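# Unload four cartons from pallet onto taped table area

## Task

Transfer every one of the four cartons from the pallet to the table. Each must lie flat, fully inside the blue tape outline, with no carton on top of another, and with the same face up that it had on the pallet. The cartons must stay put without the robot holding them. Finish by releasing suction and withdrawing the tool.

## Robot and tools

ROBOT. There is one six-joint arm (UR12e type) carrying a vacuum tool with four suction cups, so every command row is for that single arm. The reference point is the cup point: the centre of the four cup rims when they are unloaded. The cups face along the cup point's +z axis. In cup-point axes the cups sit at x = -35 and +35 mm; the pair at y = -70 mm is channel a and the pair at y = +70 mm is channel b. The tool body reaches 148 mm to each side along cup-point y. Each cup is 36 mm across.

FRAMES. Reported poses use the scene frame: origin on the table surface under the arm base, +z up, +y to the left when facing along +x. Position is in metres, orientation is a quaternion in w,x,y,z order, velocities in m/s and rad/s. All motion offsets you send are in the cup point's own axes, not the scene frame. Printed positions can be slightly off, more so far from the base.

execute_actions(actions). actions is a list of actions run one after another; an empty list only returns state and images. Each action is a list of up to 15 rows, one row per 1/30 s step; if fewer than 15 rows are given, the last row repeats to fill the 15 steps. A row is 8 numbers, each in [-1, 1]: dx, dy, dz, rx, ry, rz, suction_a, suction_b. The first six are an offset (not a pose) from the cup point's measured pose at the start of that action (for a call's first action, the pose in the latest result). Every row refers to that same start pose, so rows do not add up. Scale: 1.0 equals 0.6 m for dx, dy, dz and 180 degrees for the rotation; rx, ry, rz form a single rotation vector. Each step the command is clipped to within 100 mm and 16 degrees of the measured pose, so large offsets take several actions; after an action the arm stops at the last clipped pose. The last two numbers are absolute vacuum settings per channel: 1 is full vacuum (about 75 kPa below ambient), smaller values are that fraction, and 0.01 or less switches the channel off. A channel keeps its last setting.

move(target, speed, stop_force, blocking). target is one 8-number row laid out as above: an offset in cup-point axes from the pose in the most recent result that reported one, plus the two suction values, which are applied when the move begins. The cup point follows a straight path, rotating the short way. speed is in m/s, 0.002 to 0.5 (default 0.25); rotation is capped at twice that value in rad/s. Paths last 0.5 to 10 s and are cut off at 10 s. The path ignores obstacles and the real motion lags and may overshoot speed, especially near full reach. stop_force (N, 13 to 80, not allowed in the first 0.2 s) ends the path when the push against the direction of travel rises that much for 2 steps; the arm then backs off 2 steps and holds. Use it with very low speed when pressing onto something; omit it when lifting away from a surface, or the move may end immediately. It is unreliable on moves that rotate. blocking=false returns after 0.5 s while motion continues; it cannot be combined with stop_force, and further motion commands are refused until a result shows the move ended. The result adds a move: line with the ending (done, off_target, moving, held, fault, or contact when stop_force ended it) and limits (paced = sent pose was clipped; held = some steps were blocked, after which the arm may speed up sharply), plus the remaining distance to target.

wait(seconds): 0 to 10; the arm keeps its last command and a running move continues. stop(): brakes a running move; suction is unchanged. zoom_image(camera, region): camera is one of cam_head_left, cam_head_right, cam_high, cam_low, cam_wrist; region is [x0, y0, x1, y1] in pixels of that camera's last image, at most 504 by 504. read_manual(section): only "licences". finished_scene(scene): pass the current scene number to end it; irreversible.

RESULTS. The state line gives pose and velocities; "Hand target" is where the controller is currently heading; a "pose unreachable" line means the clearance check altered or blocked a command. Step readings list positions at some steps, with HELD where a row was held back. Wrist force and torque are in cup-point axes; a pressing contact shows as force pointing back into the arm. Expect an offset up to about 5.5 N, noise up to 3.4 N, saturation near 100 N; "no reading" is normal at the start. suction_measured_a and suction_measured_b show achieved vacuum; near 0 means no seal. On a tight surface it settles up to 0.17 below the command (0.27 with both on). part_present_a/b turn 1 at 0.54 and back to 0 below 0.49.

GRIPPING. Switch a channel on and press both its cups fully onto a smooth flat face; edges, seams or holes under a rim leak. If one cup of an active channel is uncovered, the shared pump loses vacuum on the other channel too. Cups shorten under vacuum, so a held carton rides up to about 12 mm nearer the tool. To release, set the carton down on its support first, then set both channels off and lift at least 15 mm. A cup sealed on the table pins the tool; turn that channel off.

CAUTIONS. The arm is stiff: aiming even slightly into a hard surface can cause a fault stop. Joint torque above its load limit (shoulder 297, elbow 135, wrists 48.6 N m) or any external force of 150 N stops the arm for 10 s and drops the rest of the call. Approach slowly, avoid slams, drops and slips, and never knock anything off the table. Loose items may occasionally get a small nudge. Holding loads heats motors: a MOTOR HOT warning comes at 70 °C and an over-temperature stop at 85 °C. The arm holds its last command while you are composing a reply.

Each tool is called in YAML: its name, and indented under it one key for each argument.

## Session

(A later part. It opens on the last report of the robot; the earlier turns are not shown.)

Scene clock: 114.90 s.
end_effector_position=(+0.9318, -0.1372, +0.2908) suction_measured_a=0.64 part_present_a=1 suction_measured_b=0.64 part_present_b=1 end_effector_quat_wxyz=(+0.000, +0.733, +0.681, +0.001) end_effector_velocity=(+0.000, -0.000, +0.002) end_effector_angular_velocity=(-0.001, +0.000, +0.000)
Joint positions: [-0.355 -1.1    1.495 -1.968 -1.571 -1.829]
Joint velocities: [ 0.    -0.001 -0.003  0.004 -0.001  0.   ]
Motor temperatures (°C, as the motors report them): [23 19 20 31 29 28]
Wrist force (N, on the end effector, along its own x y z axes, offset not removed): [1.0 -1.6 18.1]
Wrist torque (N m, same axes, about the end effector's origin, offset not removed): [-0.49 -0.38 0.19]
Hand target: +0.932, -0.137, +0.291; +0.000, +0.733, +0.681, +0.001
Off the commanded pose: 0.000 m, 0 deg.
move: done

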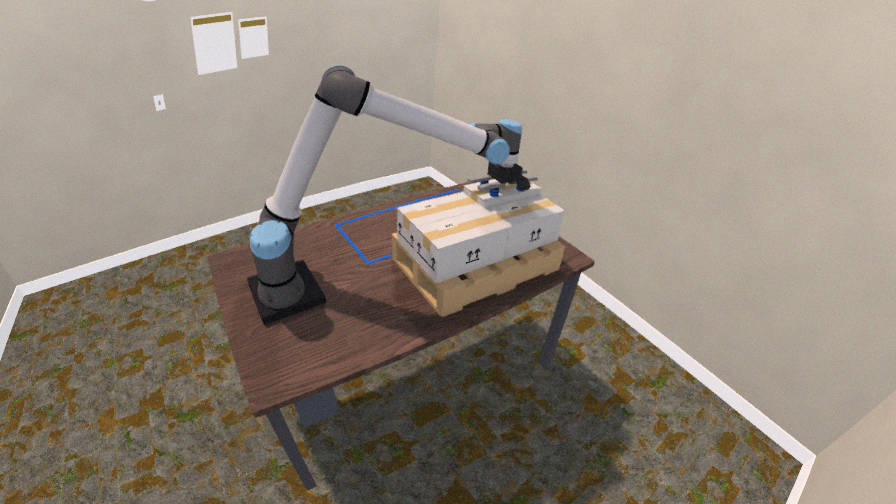

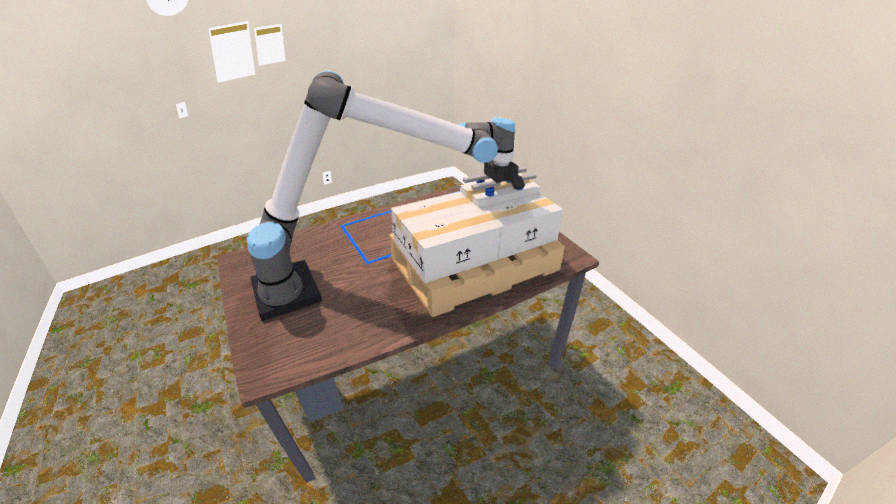

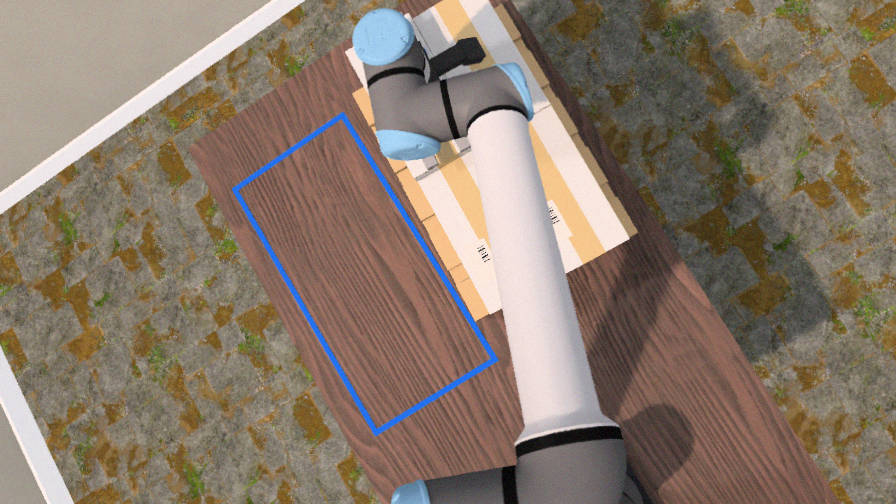

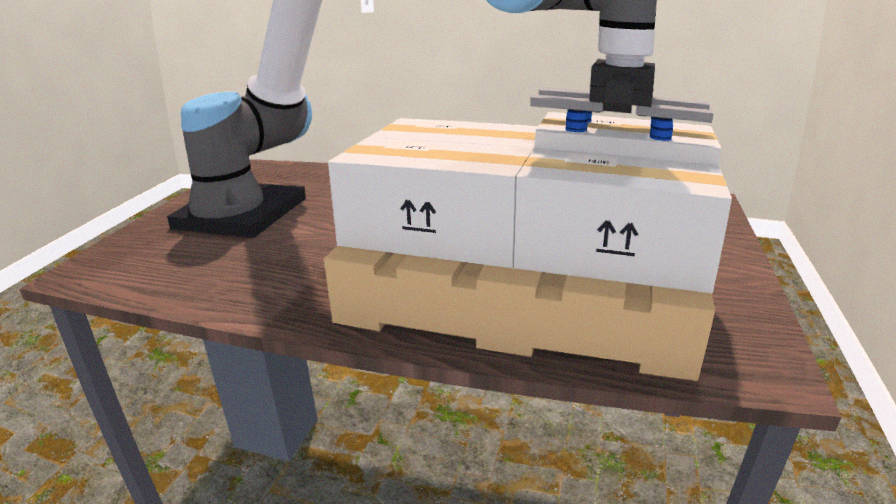

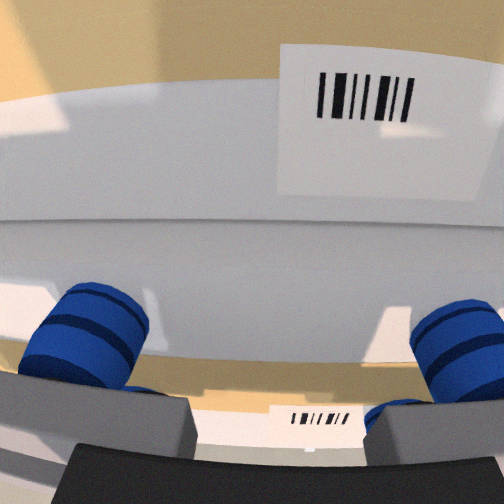

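move:
  target: [0.4,0,0,0,0,0,1,1]

move:
  target: [0.338,-0.125,0.2,0,0,-0.021,1,1]

Scene clock: 123.13 s.
end_effector_position=(+0.9494, +0.1017, +0.2910) suction_measured_a=0.64 part_present_a=1 suction_measured_b=0.64 part_present_b=1 end_effector_quat_wxyz=(+0.000, +0.733, +0.681, +0.001) end_effector_velocity=(+0.000, +0.002, -0.000) end_effector_angular_velocity=(+0.000, +0.000, -0.001)
Joint positions: [-0.1   -1.08   1.464 -1.957 -1.571 -1.573]
Joint velocities: [ 0.002  0.001 -0.001  0.001  0.     0.003]
Motor temperatures (°C, as the motors report them): [23 19 20 31 29 28]
Wrist force (N, on the end effector, along its own x y z axes, offset not removed): [-0.1 -1.2 15.4]
Wrist torque (N m, same axes, about the end effector's origin, offset not removed): [-0.35 -0.18 0.04]
Hand target: +0.949, +0.102, +0.291; +0.000, +0.733, +0.681, +0.001
Off the commanded pose: 0.000 m, 0 deg.
move: done

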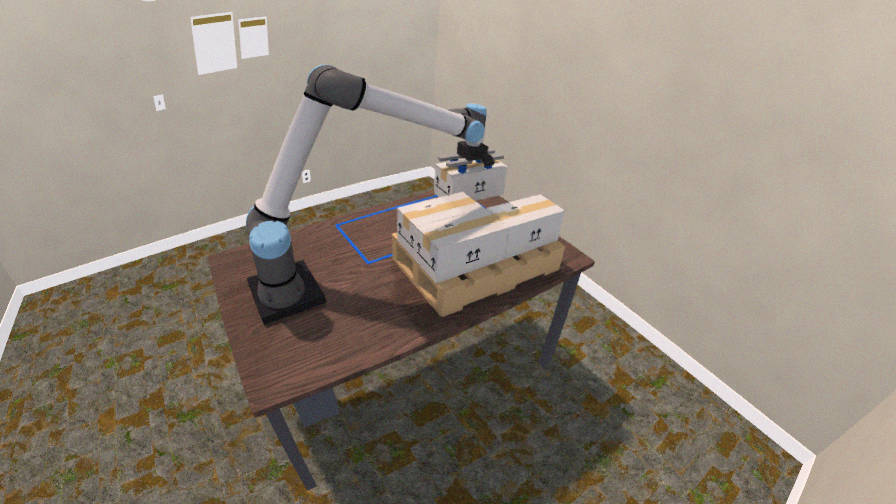

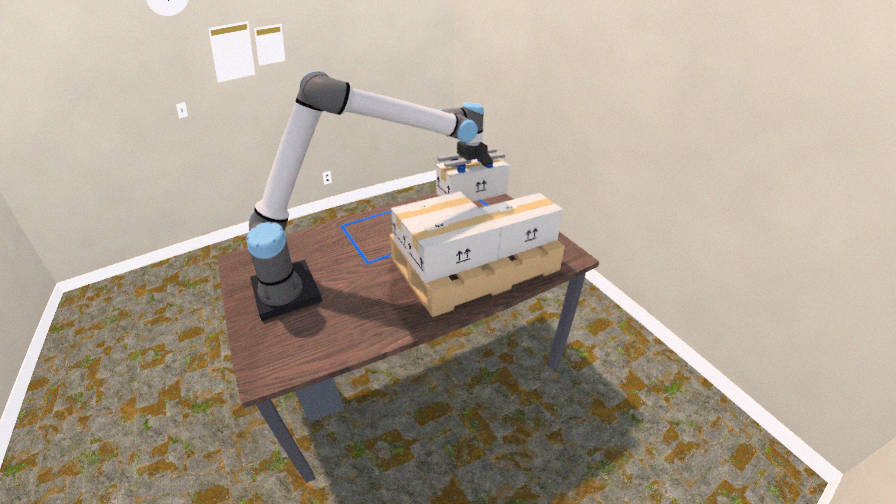

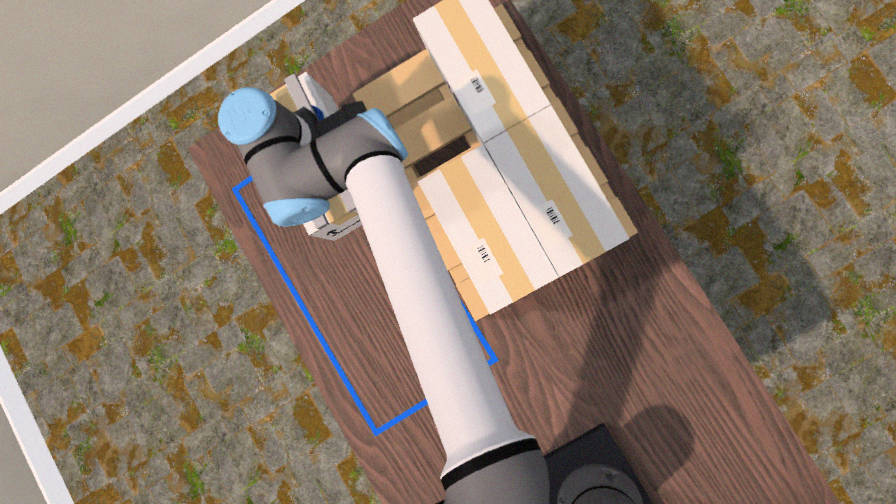

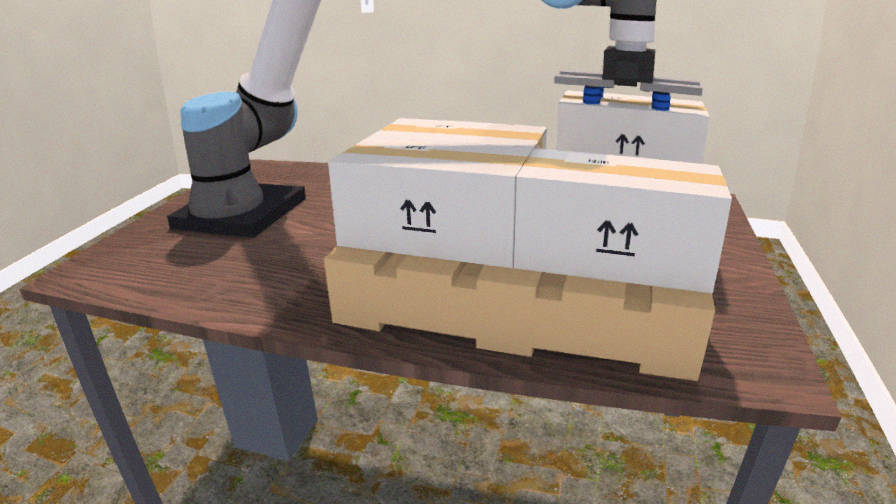

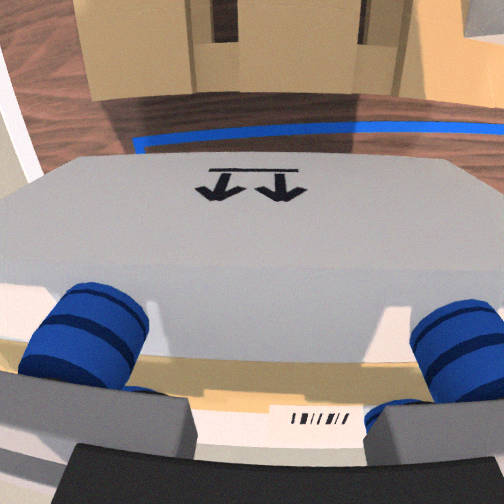

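Scene clock: 124.80 s.
end_effector_position=(+0.8897, +0.3091, +0.1712) suction_measured_a=0.64 part_present_a=1 suction_measured_b=0.64 part_present_b=1 end_effector_quat_wxyz=(+0.000, +0.710, +0.704, +0.001) end_effector_velocity=(-0.000, +0.003, -0.001) end_effector_angular_velocity=(+0.000, -0.000, +0.001)
Joint positions: [ 0.125 -1.008  1.586 -2.15  -1.571 -1.414]
Joint velocities: [ 0.003  0.002 -0.001 -0.002  0.     0.002]
Motor temperatures (°C, as the motors report them): [23 19 20 31 29 28]
Wrist force (N, on the end effector, along its own x y z axes, offset not removed): [-0.4 -0.9 18.1]
Wrist torque (N m, same axes, about the end effector's origin, offset not removed): [-0.35 -0.15 0.12]
Hand target: +0.890, +0.309, +0.171; +0.000, +0.710, +0.704, +0.001
Off the commanded pose: 0.000 m, 0 deg.
move: done

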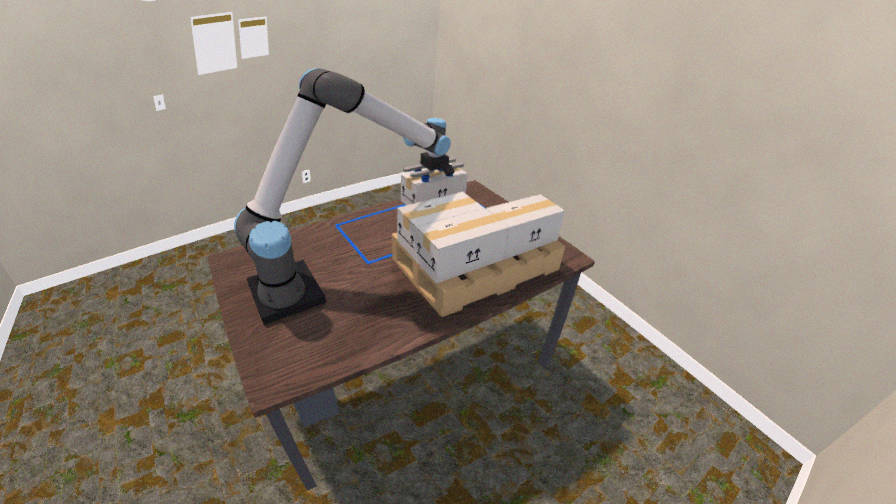

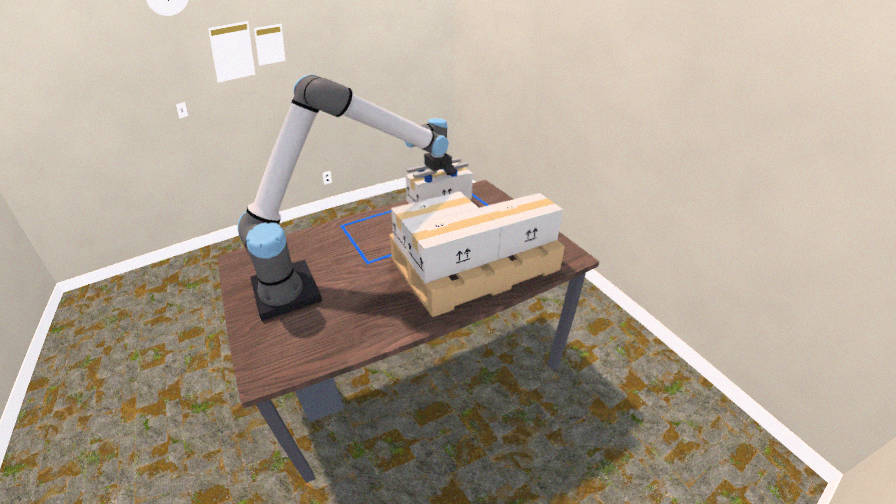

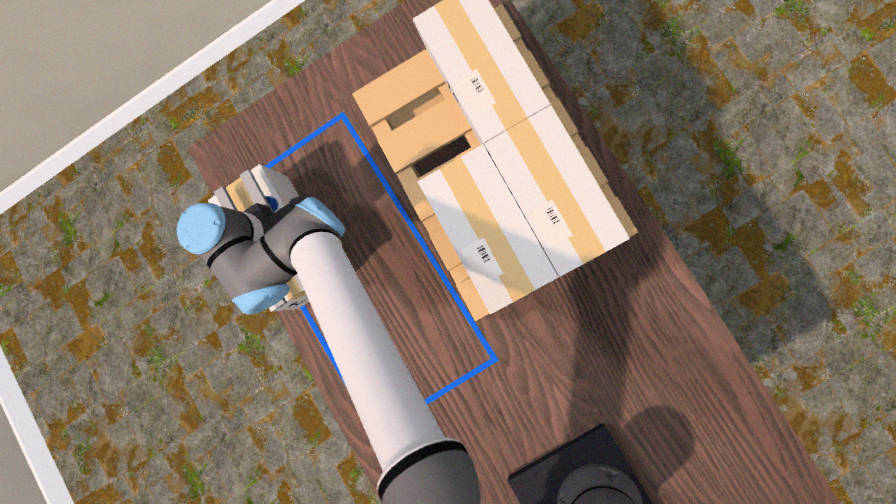

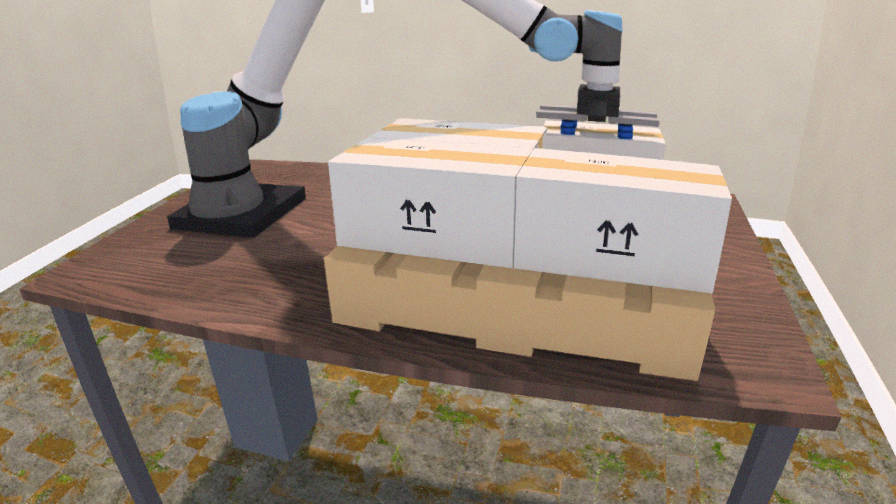

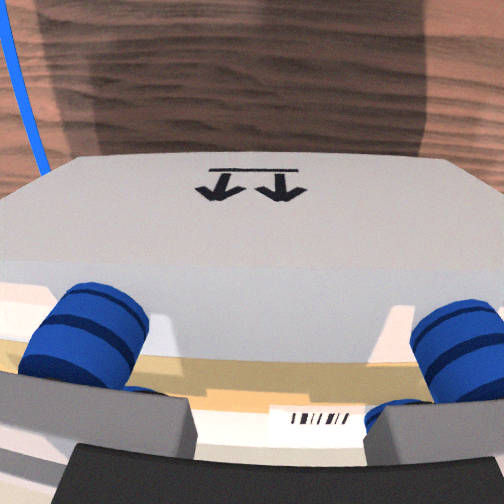

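move:
  target: [-0.012,0.01,0.08,0,0,0,1,1]
  speed: 0.025
  stop_force: 20

Scene clock: 136.60 s.
end_effector_position=(+0.8942, +0.3039, +0.1368) suction_measured_a=0.64 part_present_a=1 suction_measured_b=0.64 part_present_b=1 end_effector_quat_wxyz=(+0.000, +0.710, +0.704, +0.001) end_effector_velocity=(-0.003, +0.002, +0.002) end_effector_angular_velocity=(-0.000, +0.008, +0.000)
Joint positions: [ 0.119 -0.973  1.599 -2.199 -1.571 -1.421]
Joint velocities: [ 0.002 -0.004  0.     0.012  0.001  0.002]
Motor temperatures (°C, as the motors report them): [23 19 20 31 29 28]
Wrist force (N, on the end effector, along its own x y z axes, offset not removed): [12.1 14.6 -46.1]
Wrist torque (N m, same axes, about the end effector's origin, offset not removed): [2.41 -0.94 0.30]
Hand target: +0.894, +0.304, +0.138; +0.000, +0.710, +0.704, +0.001
Off the commanded pose: 0.014 m, 0 deg.
move: contact

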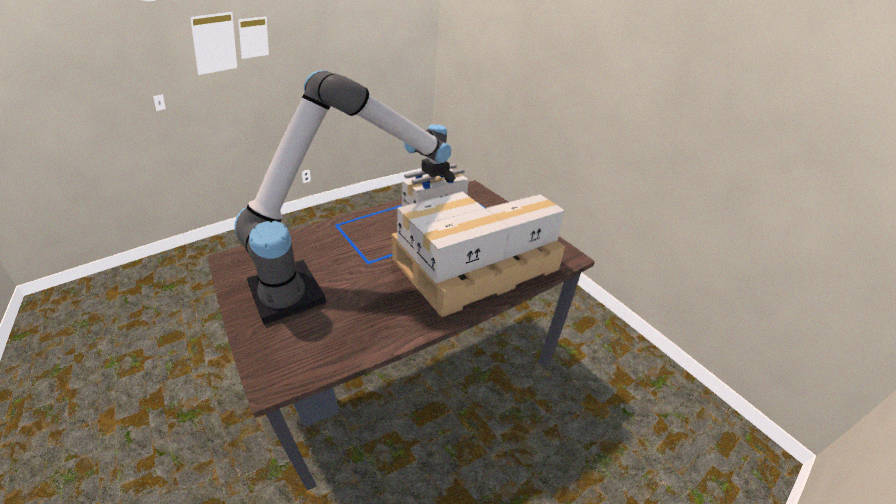

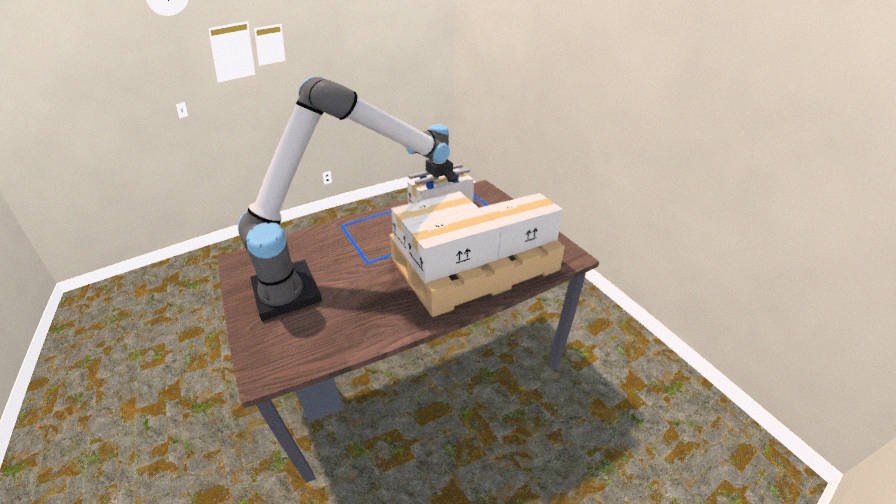

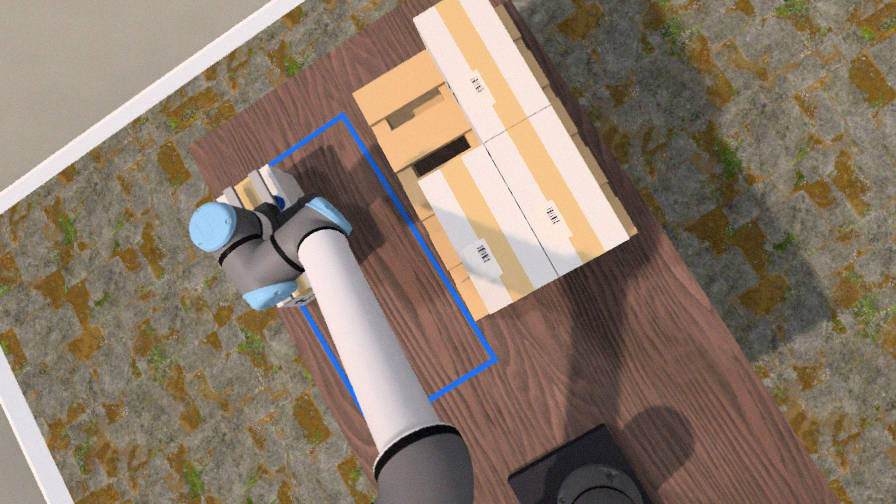

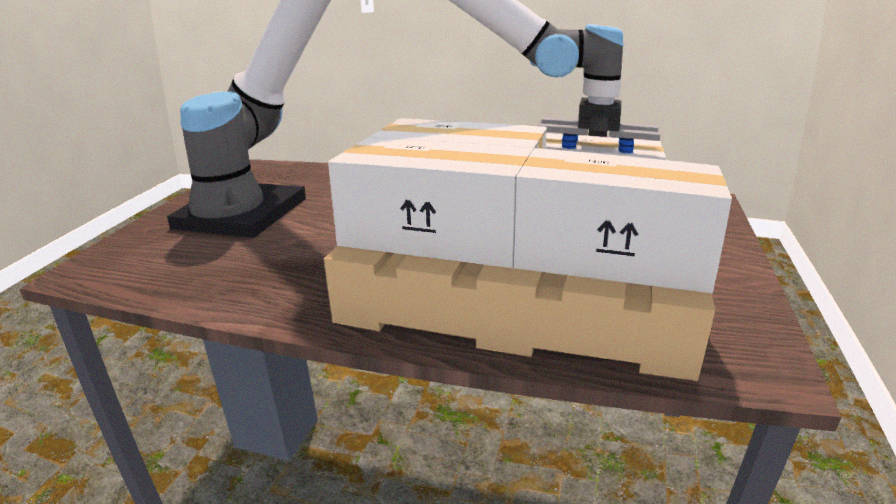

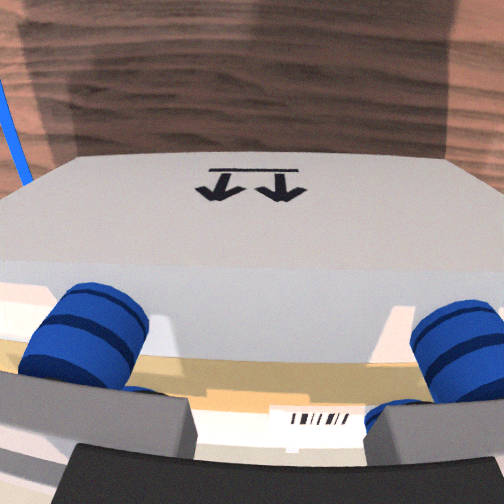

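execute_actions:
  actions:
    - [[0,0,0,0,0,0,0,0]]
    - [[0,0,-0.06,0,0,0,0,0]]
    - [[-0.1,-0.08,-0.12,0,0,0,0,0]]
    - [[-0.15,-0.12,-0.11,0,0,0,0,0]]

Scene clock: 146.07 s.
end_effector_position=(+0.7798, +0.1624, +0.3016) suction_measured_a=0.01 part_present_a=0 suction_measured_b=0.01 part_present_b=0 end_effector_quat_wxyz=(+0.001, +0.710, +0.704, +0.000) end_effector_velocity=(-0.035, -0.038, +0.034) end_effector_angular_velocity=(+0.004, -0.006, +0.003)
Joint positions: [-0.038 -1.328  1.797 -2.041 -1.572 -1.577]
Joint velocities: [-0.051 -0.091  0.053  0.033  0.004 -0.054]
Motor temperatures (°C, as the motors report them): [23 19 20 31 29 28]
Wrist force (N, on the end effector, along its own x y z axes, offset not removed): [-1.4 -3.9 1.9]
Wrist torque (N m, same axes, about the end effector's origin, offset not removed): [-0.55 0.05 0.10]
Hand target: +0.775, +0.158, +0.306; +0.001, +0.710, +0.704, +0.001
Off the commanded pose: 0.008 m, 0 deg.
Step readings (end_effector_position; steps 1 to 15: 1st action; 16 to 30: 2nd action; 31 to 45: 3rd action; 46 to 60: 4th action):
0: (+0.8939, +0.3042, +0.1377)
1: (+0.8939, +0.3042, +0.1377)
2: (+0.8941, +0.3042, +0.1379)
4: (+0.8943, +0.3042, +0.1380)
8: (+0.8944, +0.3042, +0.1375)
15: (+0.8943, +0.3040, +0.1370)
16: (+0.8943, +0.3040, +0.1371)
17: (+0.8943, +0.3040, +0.1404)
19: (+0.8943, +0.3040, +0.1522)
23: (+0.8942, +0.3040, +0.1656)
30: (+0.8942, +0.3039, +0.1718)
31: (+0.8942, +0.3038, +0.1722)
32: (+0.8917, +0.2993, +0.1737)
34: (+0.8787, +0.2818, +0.1915)
38: (+0.8598, +0.2593, +0.2232)
45: (+0.8481, +0.2468, +0.2401)
46: (+0.8474, +0.2461, +0.2409)
47: (+0.8443, +0.2411, +0.2425)
49: (+0.8289, +0.2202, +0.2553)
53: (+0.8001, +0.1853, +0.2826)
60: end_effector_position above

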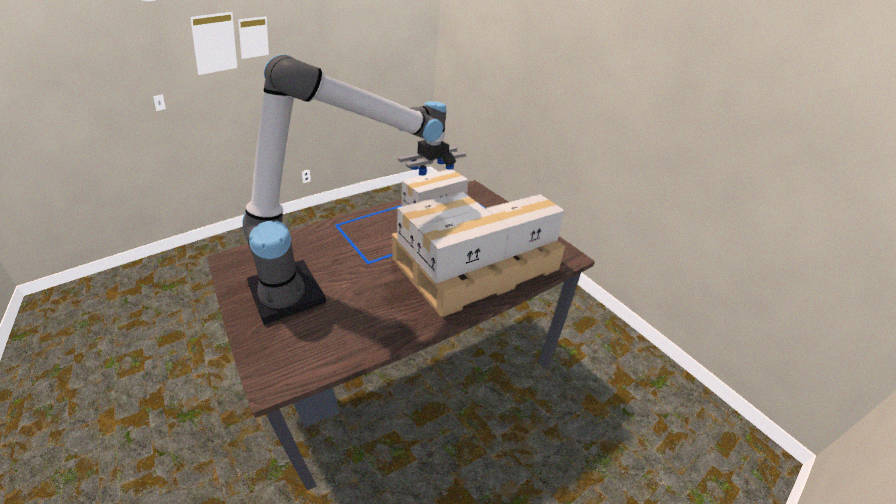

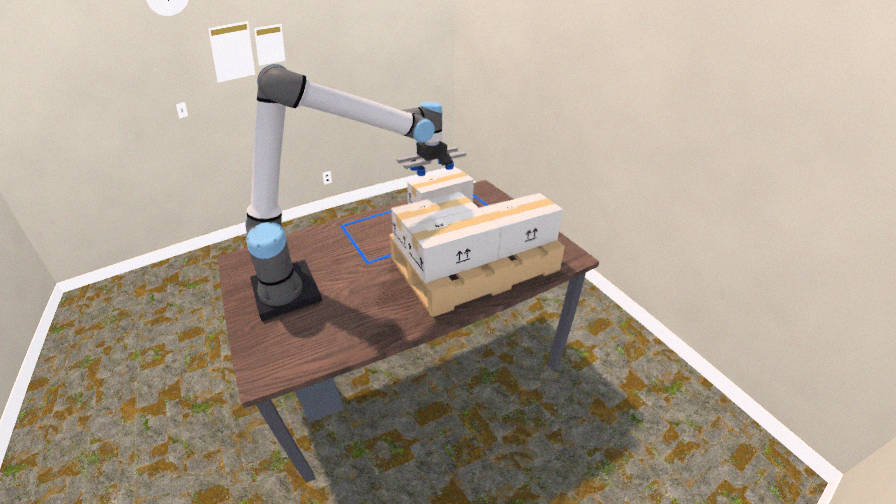

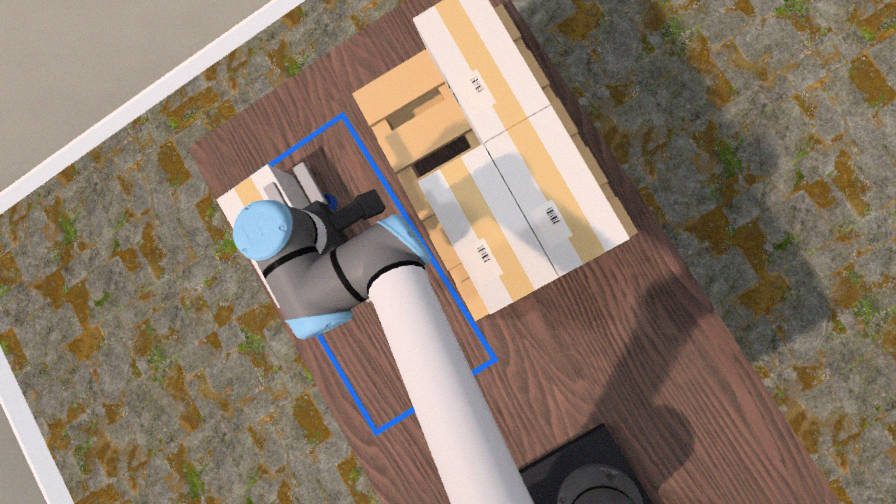

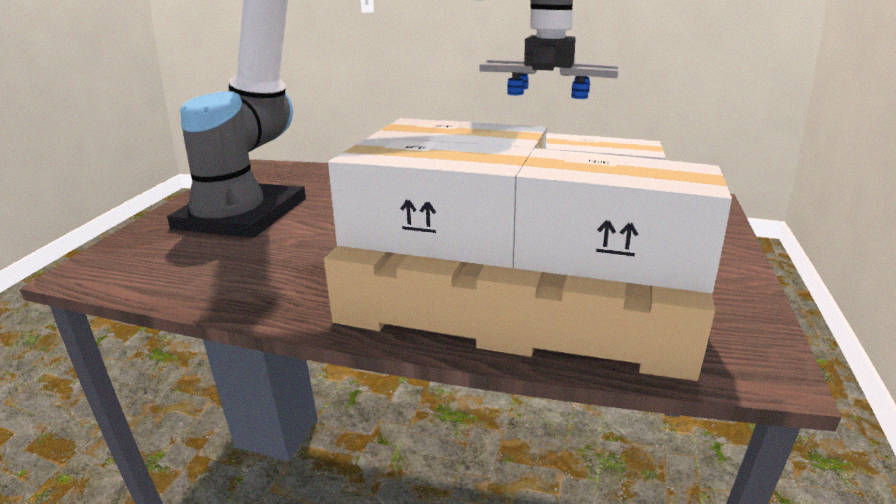

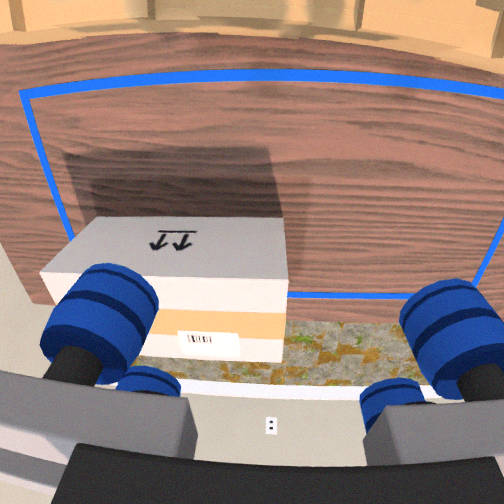

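move:
  target: [-0.464,-0.242,0.008,0,0,0.021,0,0]
  speed: 0.4

Scene clock: 155.63 s.
end_effector_position=(+0.6325, -0.1143, +0.2966) suction_measured_a=0.01 part_present_a=0 suction_measured_b=0.01 part_present_b=0 end_effector_quat_wxyz=(+0.001, +0.733, +0.680, +0.000) end_effector_velocity=(-0.002, -0.003, -0.000) end_effector_angular_velocity=(-0.000, +0.001, -0.002)
Joint positions: [-0.476 -1.569  2.084 -2.086 -1.572 -1.949]
Joint velocities: [-0.006 -0.001  0.002 -0.    -0.    -0.004]
Motor temperatures (°C, as the motors report them): [23 19 20 31 29 28]
Wrist force (N, on the end effector, along its own x y z axes, offset not removed): [2.0 -3.8 -2.5]
Wrist torque (N m, same axes, about the end effector's origin, offset not removed): [-0.71 -0.43 -0.08]
Hand target: +0.632, -0.115, +0.297; +0.001, +0.733, +0.680, +0.000
Off the commanded pose: 0.001 m, 0 deg.
move: done

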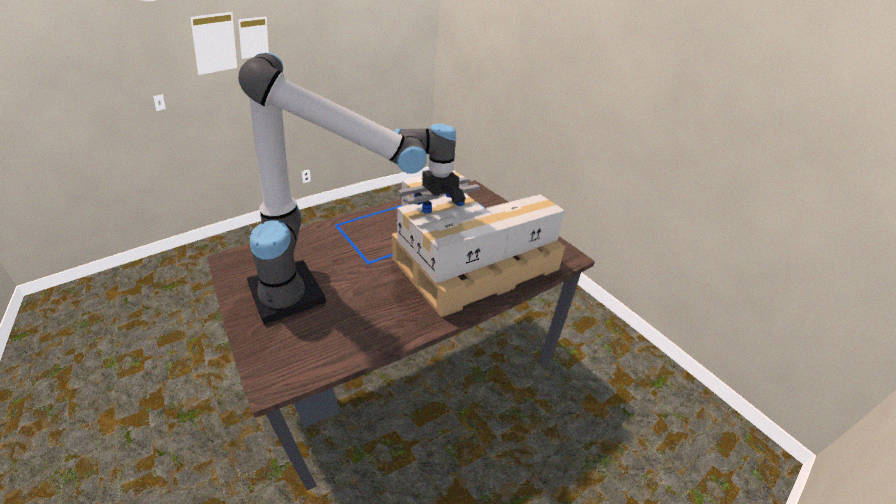

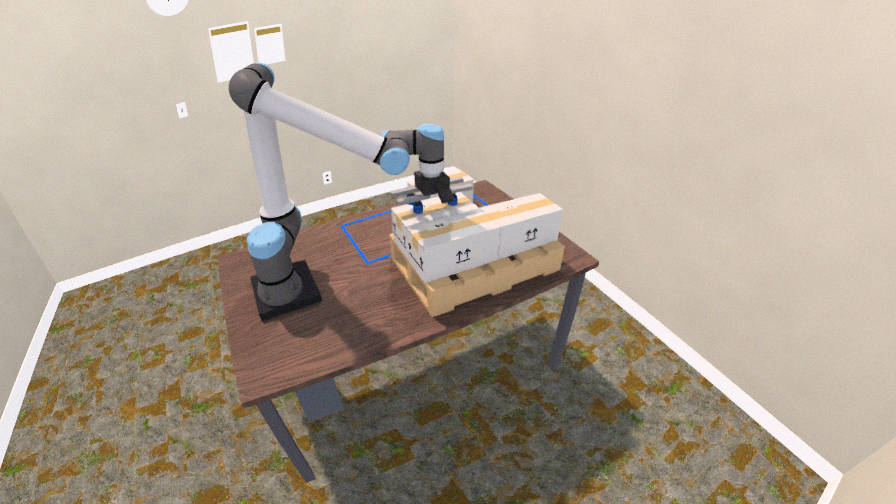

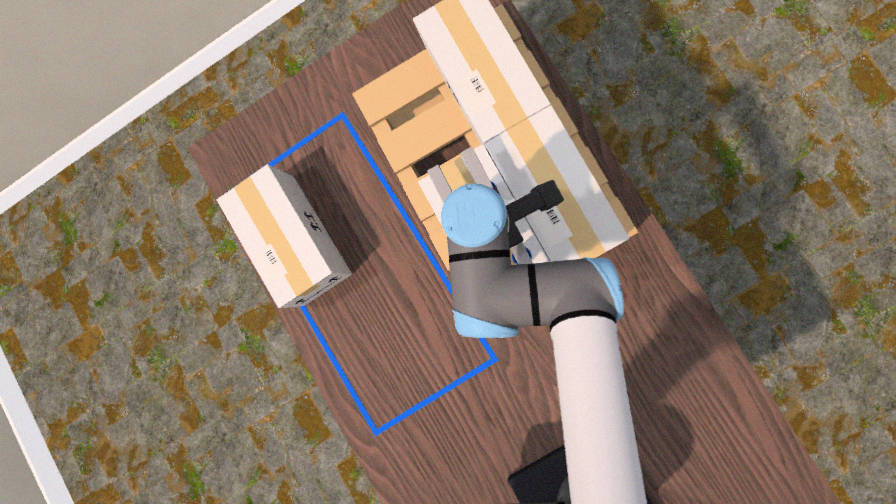

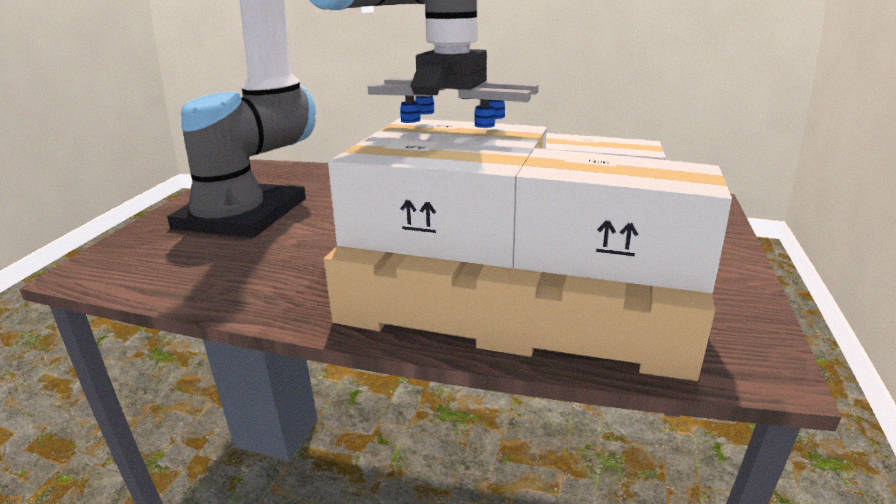

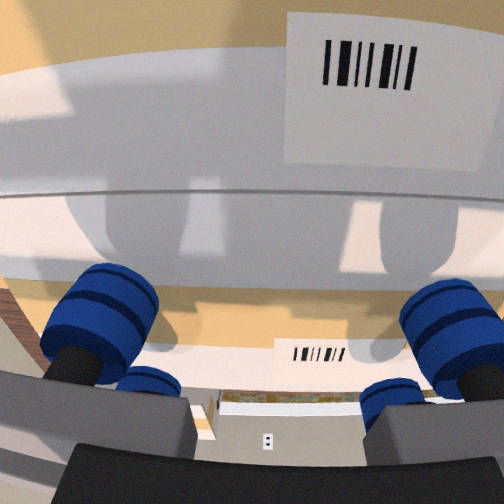

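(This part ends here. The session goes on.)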